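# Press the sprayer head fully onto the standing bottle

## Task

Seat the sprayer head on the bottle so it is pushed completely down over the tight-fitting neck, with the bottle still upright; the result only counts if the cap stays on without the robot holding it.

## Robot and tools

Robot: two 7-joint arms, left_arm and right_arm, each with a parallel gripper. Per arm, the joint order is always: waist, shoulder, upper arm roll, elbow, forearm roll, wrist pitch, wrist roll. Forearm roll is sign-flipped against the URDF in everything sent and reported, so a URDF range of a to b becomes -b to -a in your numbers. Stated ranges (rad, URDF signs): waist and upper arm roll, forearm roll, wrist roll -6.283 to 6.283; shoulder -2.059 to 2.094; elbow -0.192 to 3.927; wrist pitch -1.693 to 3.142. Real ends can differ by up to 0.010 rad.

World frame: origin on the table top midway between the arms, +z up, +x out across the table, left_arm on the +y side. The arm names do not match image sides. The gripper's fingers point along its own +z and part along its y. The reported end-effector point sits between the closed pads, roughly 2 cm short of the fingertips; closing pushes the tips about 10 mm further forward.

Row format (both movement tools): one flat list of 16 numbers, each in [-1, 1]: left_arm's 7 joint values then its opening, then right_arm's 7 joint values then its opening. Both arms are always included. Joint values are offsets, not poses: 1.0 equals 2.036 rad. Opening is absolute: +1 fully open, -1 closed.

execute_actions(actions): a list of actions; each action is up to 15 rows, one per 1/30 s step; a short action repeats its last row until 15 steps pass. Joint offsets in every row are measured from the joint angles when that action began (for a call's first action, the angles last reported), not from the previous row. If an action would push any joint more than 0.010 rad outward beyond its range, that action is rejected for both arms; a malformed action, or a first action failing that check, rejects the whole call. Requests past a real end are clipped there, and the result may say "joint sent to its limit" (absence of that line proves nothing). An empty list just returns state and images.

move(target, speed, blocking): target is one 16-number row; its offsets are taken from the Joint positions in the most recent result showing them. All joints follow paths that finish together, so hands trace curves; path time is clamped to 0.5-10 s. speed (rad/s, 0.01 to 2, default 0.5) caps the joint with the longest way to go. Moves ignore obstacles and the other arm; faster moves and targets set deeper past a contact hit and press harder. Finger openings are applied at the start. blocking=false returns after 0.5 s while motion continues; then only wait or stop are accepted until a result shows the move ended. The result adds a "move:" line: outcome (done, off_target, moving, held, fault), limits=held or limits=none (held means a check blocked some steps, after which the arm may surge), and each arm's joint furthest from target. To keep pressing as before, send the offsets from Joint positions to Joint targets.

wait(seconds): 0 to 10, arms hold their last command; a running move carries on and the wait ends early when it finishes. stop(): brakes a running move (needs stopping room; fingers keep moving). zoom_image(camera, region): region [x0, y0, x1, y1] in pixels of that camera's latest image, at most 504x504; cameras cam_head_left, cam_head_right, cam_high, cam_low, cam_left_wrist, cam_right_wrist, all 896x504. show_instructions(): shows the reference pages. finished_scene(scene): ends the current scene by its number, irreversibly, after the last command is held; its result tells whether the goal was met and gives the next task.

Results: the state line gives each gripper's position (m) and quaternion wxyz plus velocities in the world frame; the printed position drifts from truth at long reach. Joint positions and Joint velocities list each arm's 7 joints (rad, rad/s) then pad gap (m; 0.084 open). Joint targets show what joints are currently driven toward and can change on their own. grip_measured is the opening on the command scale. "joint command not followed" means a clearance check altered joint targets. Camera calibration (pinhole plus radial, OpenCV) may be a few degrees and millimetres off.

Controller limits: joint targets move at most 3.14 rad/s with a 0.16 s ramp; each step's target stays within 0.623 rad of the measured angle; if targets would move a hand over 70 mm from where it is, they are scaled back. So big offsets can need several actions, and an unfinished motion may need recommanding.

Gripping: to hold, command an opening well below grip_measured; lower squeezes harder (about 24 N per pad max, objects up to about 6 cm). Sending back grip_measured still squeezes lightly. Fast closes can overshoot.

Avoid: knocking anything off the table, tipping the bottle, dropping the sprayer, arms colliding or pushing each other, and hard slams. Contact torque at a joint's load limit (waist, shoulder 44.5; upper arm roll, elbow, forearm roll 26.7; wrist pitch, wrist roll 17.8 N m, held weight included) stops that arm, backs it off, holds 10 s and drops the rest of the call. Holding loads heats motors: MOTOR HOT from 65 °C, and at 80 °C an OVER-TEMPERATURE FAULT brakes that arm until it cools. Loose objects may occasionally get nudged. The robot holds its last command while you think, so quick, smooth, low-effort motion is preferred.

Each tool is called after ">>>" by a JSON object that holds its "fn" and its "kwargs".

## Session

>>> {"fn": "execute_actions", "kwargs": {"actions": []}}

Scene clock: 0.00 s.
left_arm: end_effector_position=(-0.0202, +0.0323, +0.2626) grip_measured=+1.00 end_effector_quat_wxyz=(-0.534, +0.612, +0.539, +0.224) end_effector_velocity=(+0.000, -0.000, +0.000) end_effector_angular_velocity=(-0.001, -0.000, +0.000) | right_arm: end_effector_position=(+0.1248, -0.3372, +0.1740) grip_measured=+1.00 end_effector_quat_wxyz=(+0.209, +0.854, -0.468, -0.094) end_effector_velocity=(+0.000, -0.000, +0.000) end_effector_angular_velocity=(+0.000, -0.000, -0.001)
Joint names: [waist, shoulder, upper arm roll, elbow, forearm roll, wrist pitch, wrist roll]
Joint positions: left_arm=[-1.509  0.677  0.195  1.879  0.337  2.435 -2.897  0.084] | right_arm=[-0.022 -0.699  0.368  0.402  0.006  1.465  1.09   0.084]
Joint velocities: left_arm=[ 0.    -0.001 -0.     0.    -0.    -0.001 -0.     0.   ] | right_arm=[-0. -0. -0.  0. -0. -0.  0.  0.]
Joint targets: left_arm=[-1.509 0.677 0.195 1.879 0.337 2.435 -2.897] | right_arm=[-0.022 -0.699 0.368 0.402 0.006 1.465 1.090]
camera_calibration (this result's frames):
cam_left_wrist: T_world_to_cam=[[0.912174, 0.128275, -0.38921, 0.146359], [-0.309956, -0.405333, -0.860019, 0.297941], [-0.268078, 0.905125, -0.329974, 0.185011], [0, 0, 0, 1]] pos_world=[0.00844126, -0.0654671, 0.374248]
cam_right_wrist: T_world_to_cam=[[-0.766363, -0.465016, 0.443224, -0.107155], [-0.534086, 0.844605, -0.0373385, 0.42049], [-0.356986, -0.265335, -0.895633, 0.240368], [0, 0, 0, 1]] pos_world=[0.228266, -0.341199, 0.278476]

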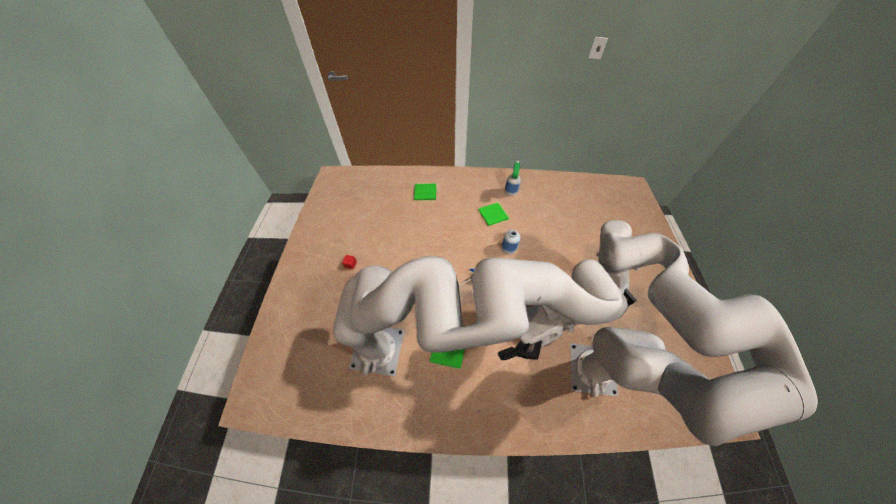

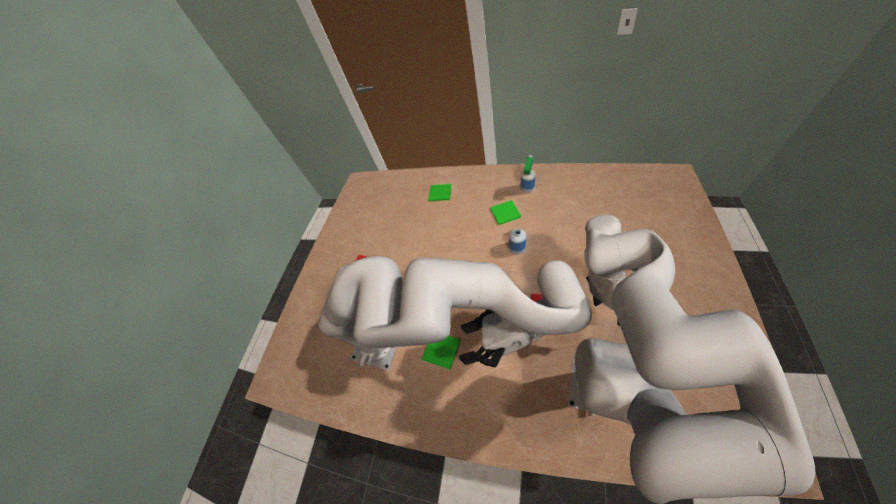

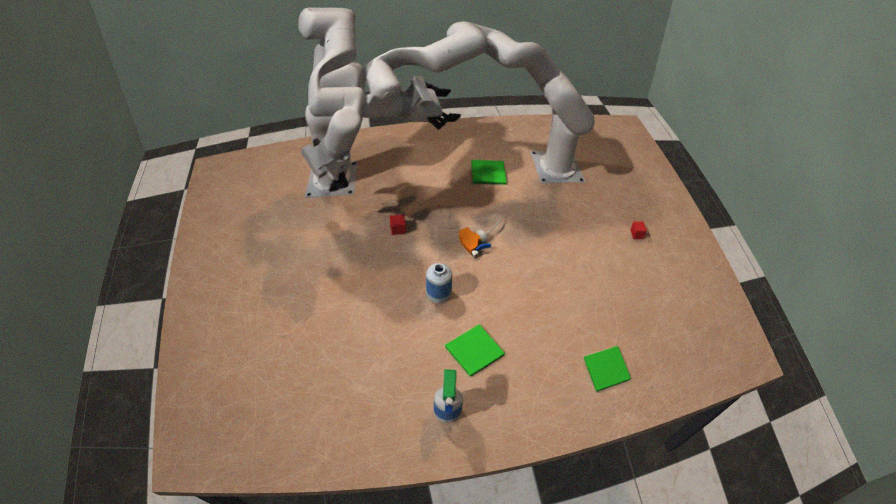

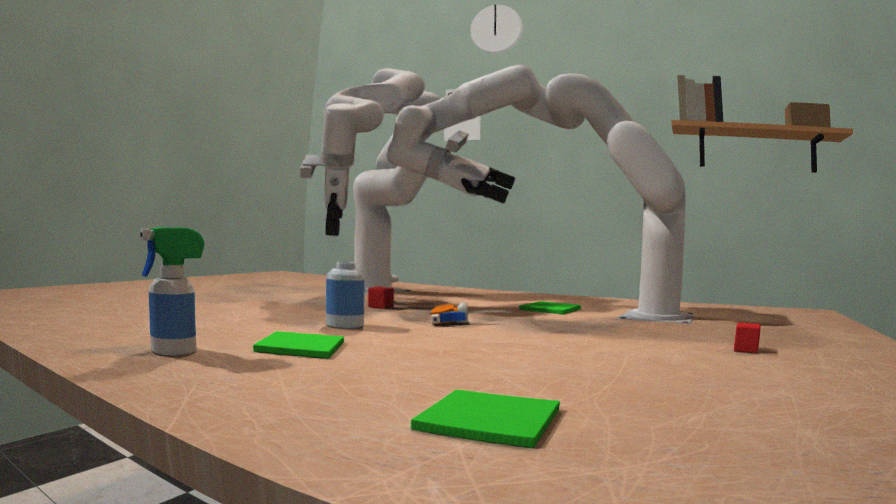

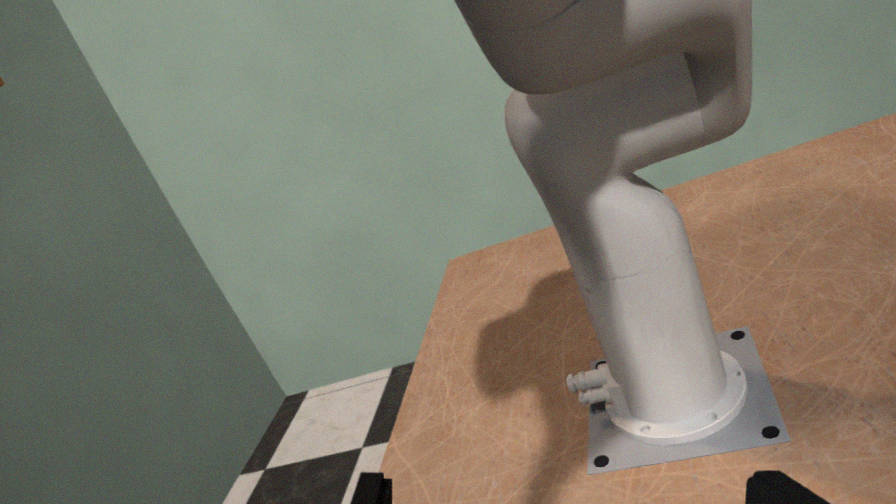

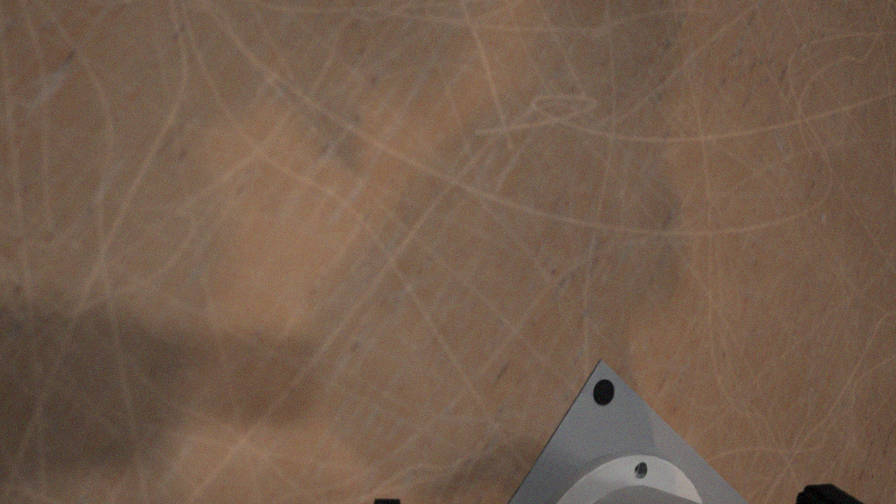

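>>> {"fn": "move", "kwargs": {"target": [0.378,-0.389,-0.096,-0.45,-0.1655,-0.6,0.9,1,0,0,-0.181,0,0.8,0,0.5,1], "speed": 1.2}}

>>> {"fn": "move", "kwargs": {"target": [0,0,0,-0.1035,0,-0.1706,0.734,1,0,0,0,0,0.74,-0.49,0.5075,1], "speed": 1.2}}

Scene clock: 2.97 s.
left_arm: end_effector_position=(+0.2748, +0.1125, +0.2110) grip_measured=+1.00 end_effector_quat_wxyz=(-0.055, +0.990, +0.123, -0.040) end_effector_velocity=(+0.001, +0.001, +0.000) end_effector_angular_velocity=(-0.000, -0.001, +0.002) | right_arm: end_effector_position=(+0.2024, -0.6196, +0.4064) grip_measured=+1.00 end_effector_quat_wxyz=(+0.494, +0.474, -0.521, +0.510) end_effector_velocity=(-0.000, -0.000, +0.000) end_effector_angular_velocity=(-0.002, -0.001, -0.000)
Joint names: [waist, shoulder, upper arm roll, elbow, forearm roll, wrist pitch, wrist roll]
Joint positions: left_arm=[-0.74  -0.115 -0.     0.964  0.001  1.214 -1.065  0.084] | right_arm=[-0.022 -0.699  0.     0.402  1.635  1.465  2.107  0.084]
Joint velocities: left_arm=[ 0.003 -0.002  0.001 -0.001 -0.     0.     0.001  0.   ] | right_arm=[ 0.    -0.    -0.001  0.     0.002  0.     0.001 -0.   ]
Joint targets: left_arm=[-0.740 -0.115 -0.000 0.963 0.001 1.214 -1.065] | right_arm=[-0.022 -0.699 0.000 0.402 1.635 1.465 2.108]
move: done; limits=none; left_arm: farthest joint: the elbow, 0.001 radians from its target (0.916 radians at the start); right_arm: farthest joint: the upper arm roll, 0.001 radians from its target (0.369 radians at the start)
camera_calibration (this result's frames):
cam_left_wrist: T_world_to_cam=[[0.255171, -0.962927, -0.0875131, 0.086547], [-0.964322, -0.260047, 0.049584, 0.349079], [-0.0705033, 0.0717384, -0.994929, 0.354227], [0, 0, 0, 1]] pos_world=[0.339515, 0.148704, 0.342696]
cam_right_wrist: T_world_to_cam=[[-0.996766, 0.0297391, -0.0746504, 0.28164], [0.0744753, -0.00695165, -0.997199, 0.448418], [-0.0301748, -0.999534, 0.00471433, -0.485731], [0, 0, 0, 1]] pos_world=[0.232676, -0.490763, 0.470476]

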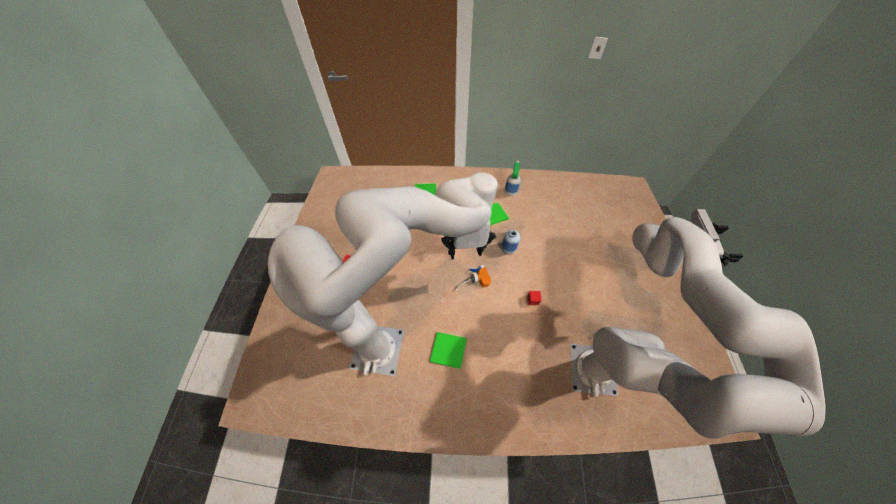

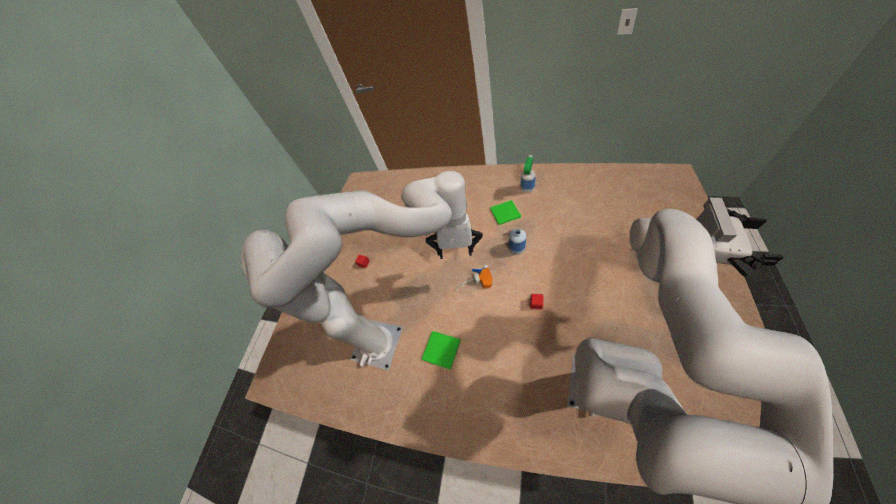

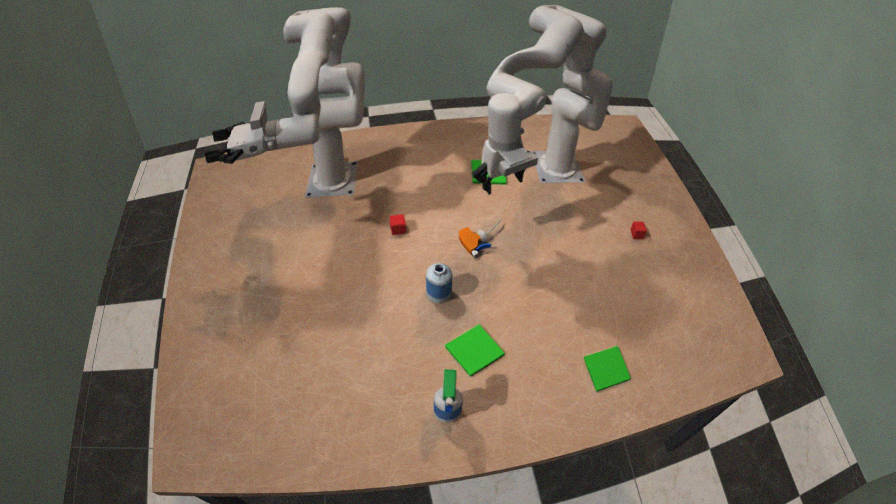

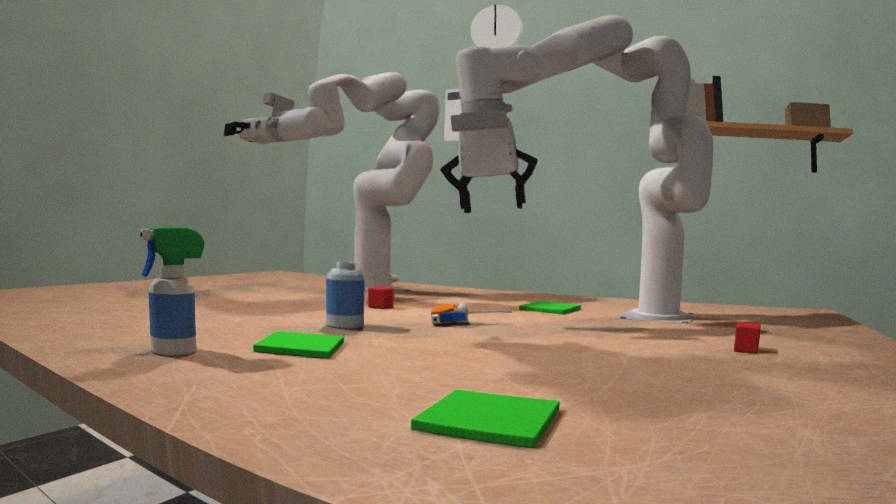

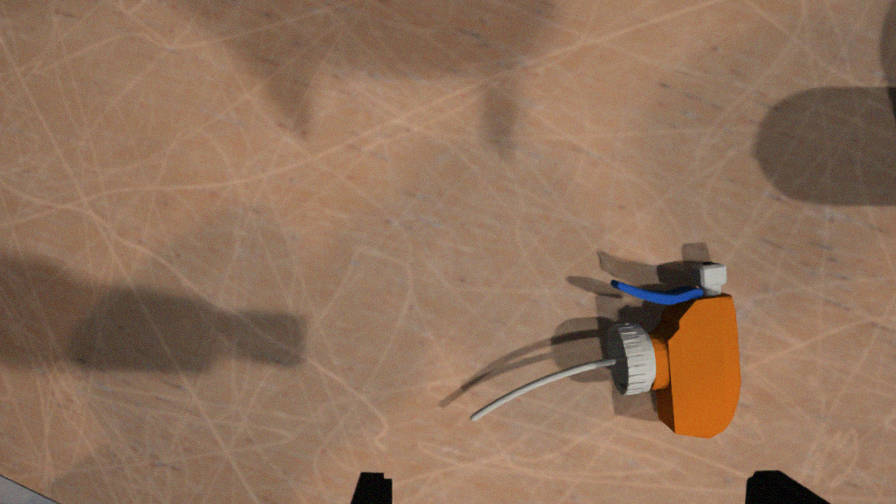

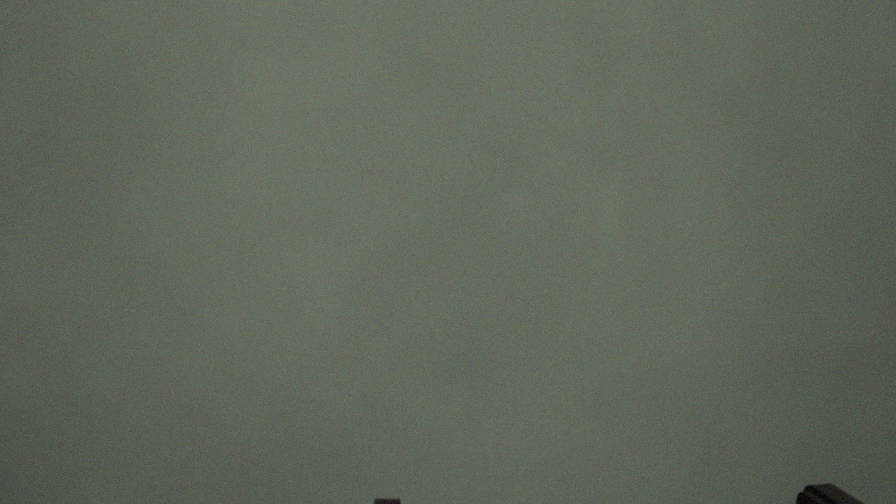

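Scene clock: 5.00 s.
left_arm: end_effector_position=(+0.2803, +0.1067, +0.1504) grip_measured=+1.00 end_effector_quat_wxyz=(+0.000, +0.812, -0.584, +0.001) end_effector_velocity=(+0.000, +0.000, -0.000) end_effector_angular_velocity=(-0.000, +0.000, -0.001) | right_arm: end_effector_position=(+0.3910, -0.4046, +0.3623) grip_measured=+1.00 end_effector_quat_wxyz=(+0.055, +0.706, -0.055, +0.704) end_effector_velocity=(-0.000, +0.000, -0.001) end_effector_angular_velocity=(-0.000, +0.003, +0.001)
Joint names: [waist, shoulder, upper arm roll, elbow, forearm roll, wrist pitch, wrist roll]
Joint positions: left_arm=[-0.74  -0.115 -0.     0.753  0.001  0.867  0.429  0.084] | right_arm=[-0.022 -0.699  0.     0.402  3.141  0.468  3.14   0.084]
Joint velocities: left_arm=[ 0.001 -0.001  0.    -0.001  0.001 -0.     0.002  0.   ] | right_arm=[ 0.    -0.    -0.    -0.     0.003 -0.002  0.001  0.   ]
Joint targets: left_arm=[-0.740 -0.115 -0.000 0.753 0.001 0.867 0.429] | right_arm=[-0.022 -0.699 0.000 0.402 3.141 0.467 3.141]
move: done; limits=none; left_arm: farthest joint: the waist, 0.000 radians from its target (0.000 radians at the start); right_arm: farthest joint: the forearm roll, 0.001 radians from its target (1.507 radians at the start)
camera_calibration (this result's frames):
cam_left_wrist: T_world_to_cam=[[-0.943031, -0.331209, 0.0315076, 0.324801], [-0.331806, 0.943212, -0.0159623, 0.0599953], [-0.0244315, -0.0255074, -0.999376, 0.29284], [0, 0, 0, 1]] pos_world=[0.333359, 0.0584585, 0.283381]
cam_right_wrist: T_world_to_cam=[[-0.153584, -0.988063, -0.0120101, -0.304213], [-0.00479329, 0.0128992, -0.999905, 0.431871], [0.988124, -0.153512, -0.00671718, -0.316594], [0, 0, 0, 1]] pos_world=[0.268182, -0.354753, 0.42605]

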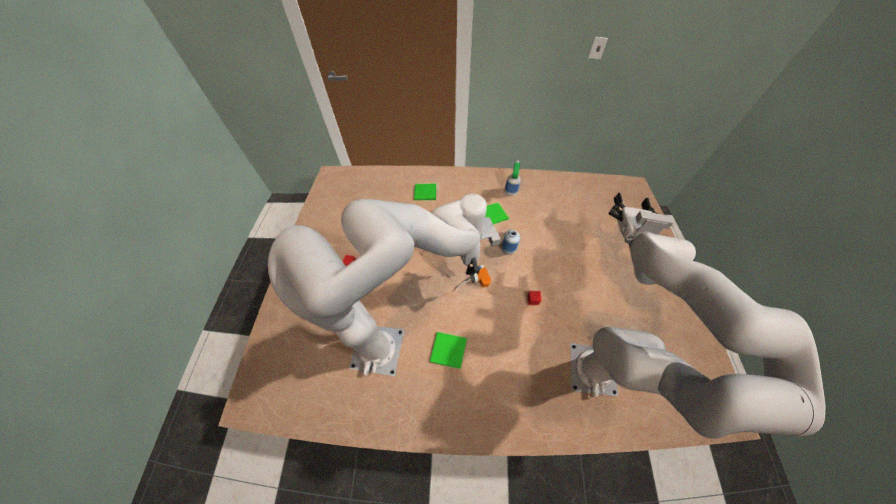

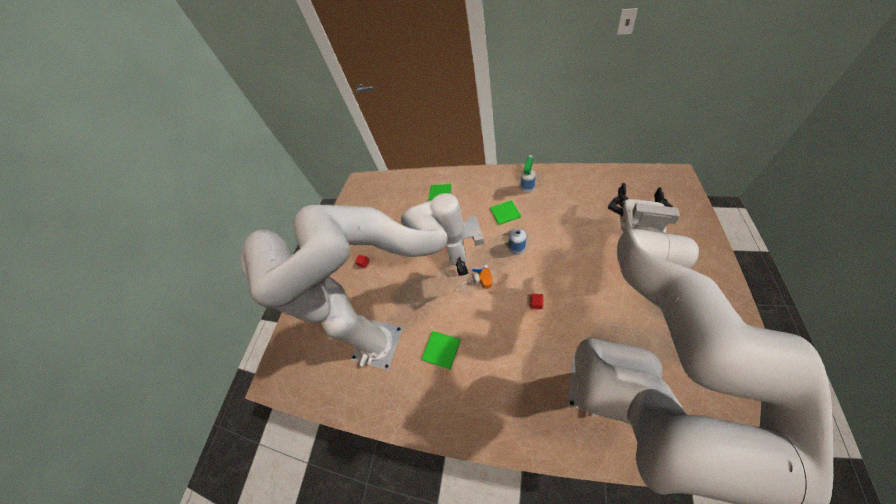

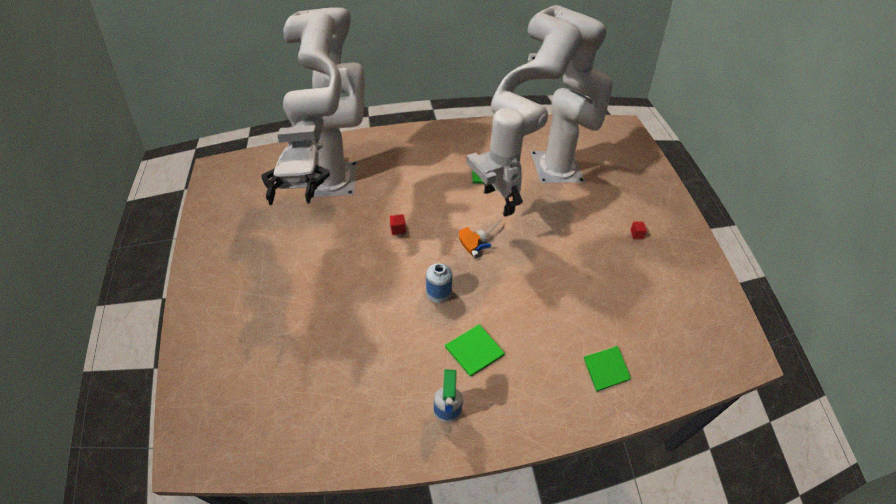

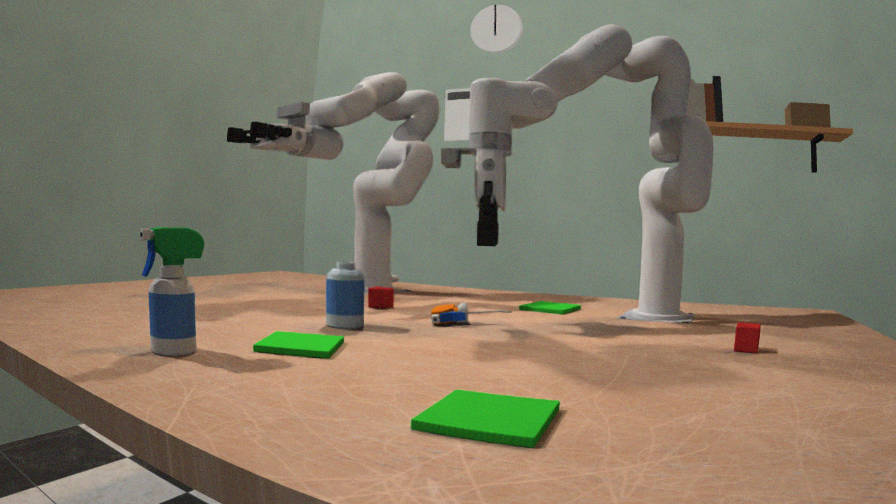

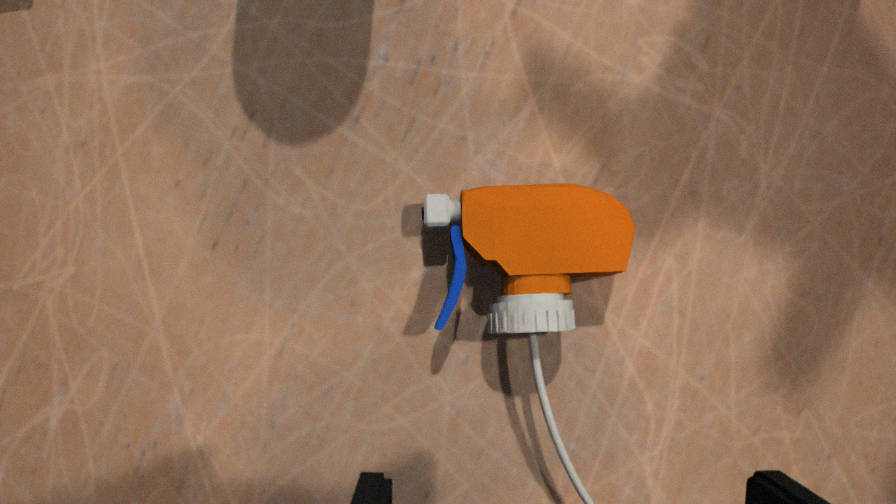

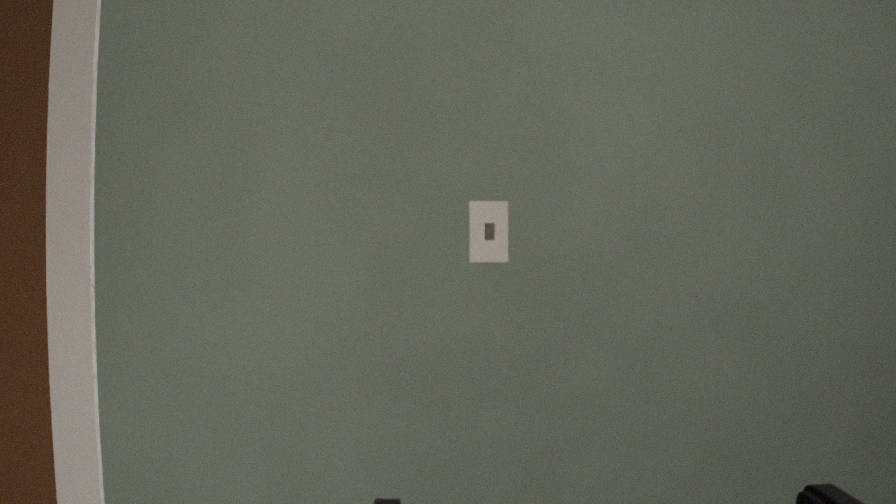

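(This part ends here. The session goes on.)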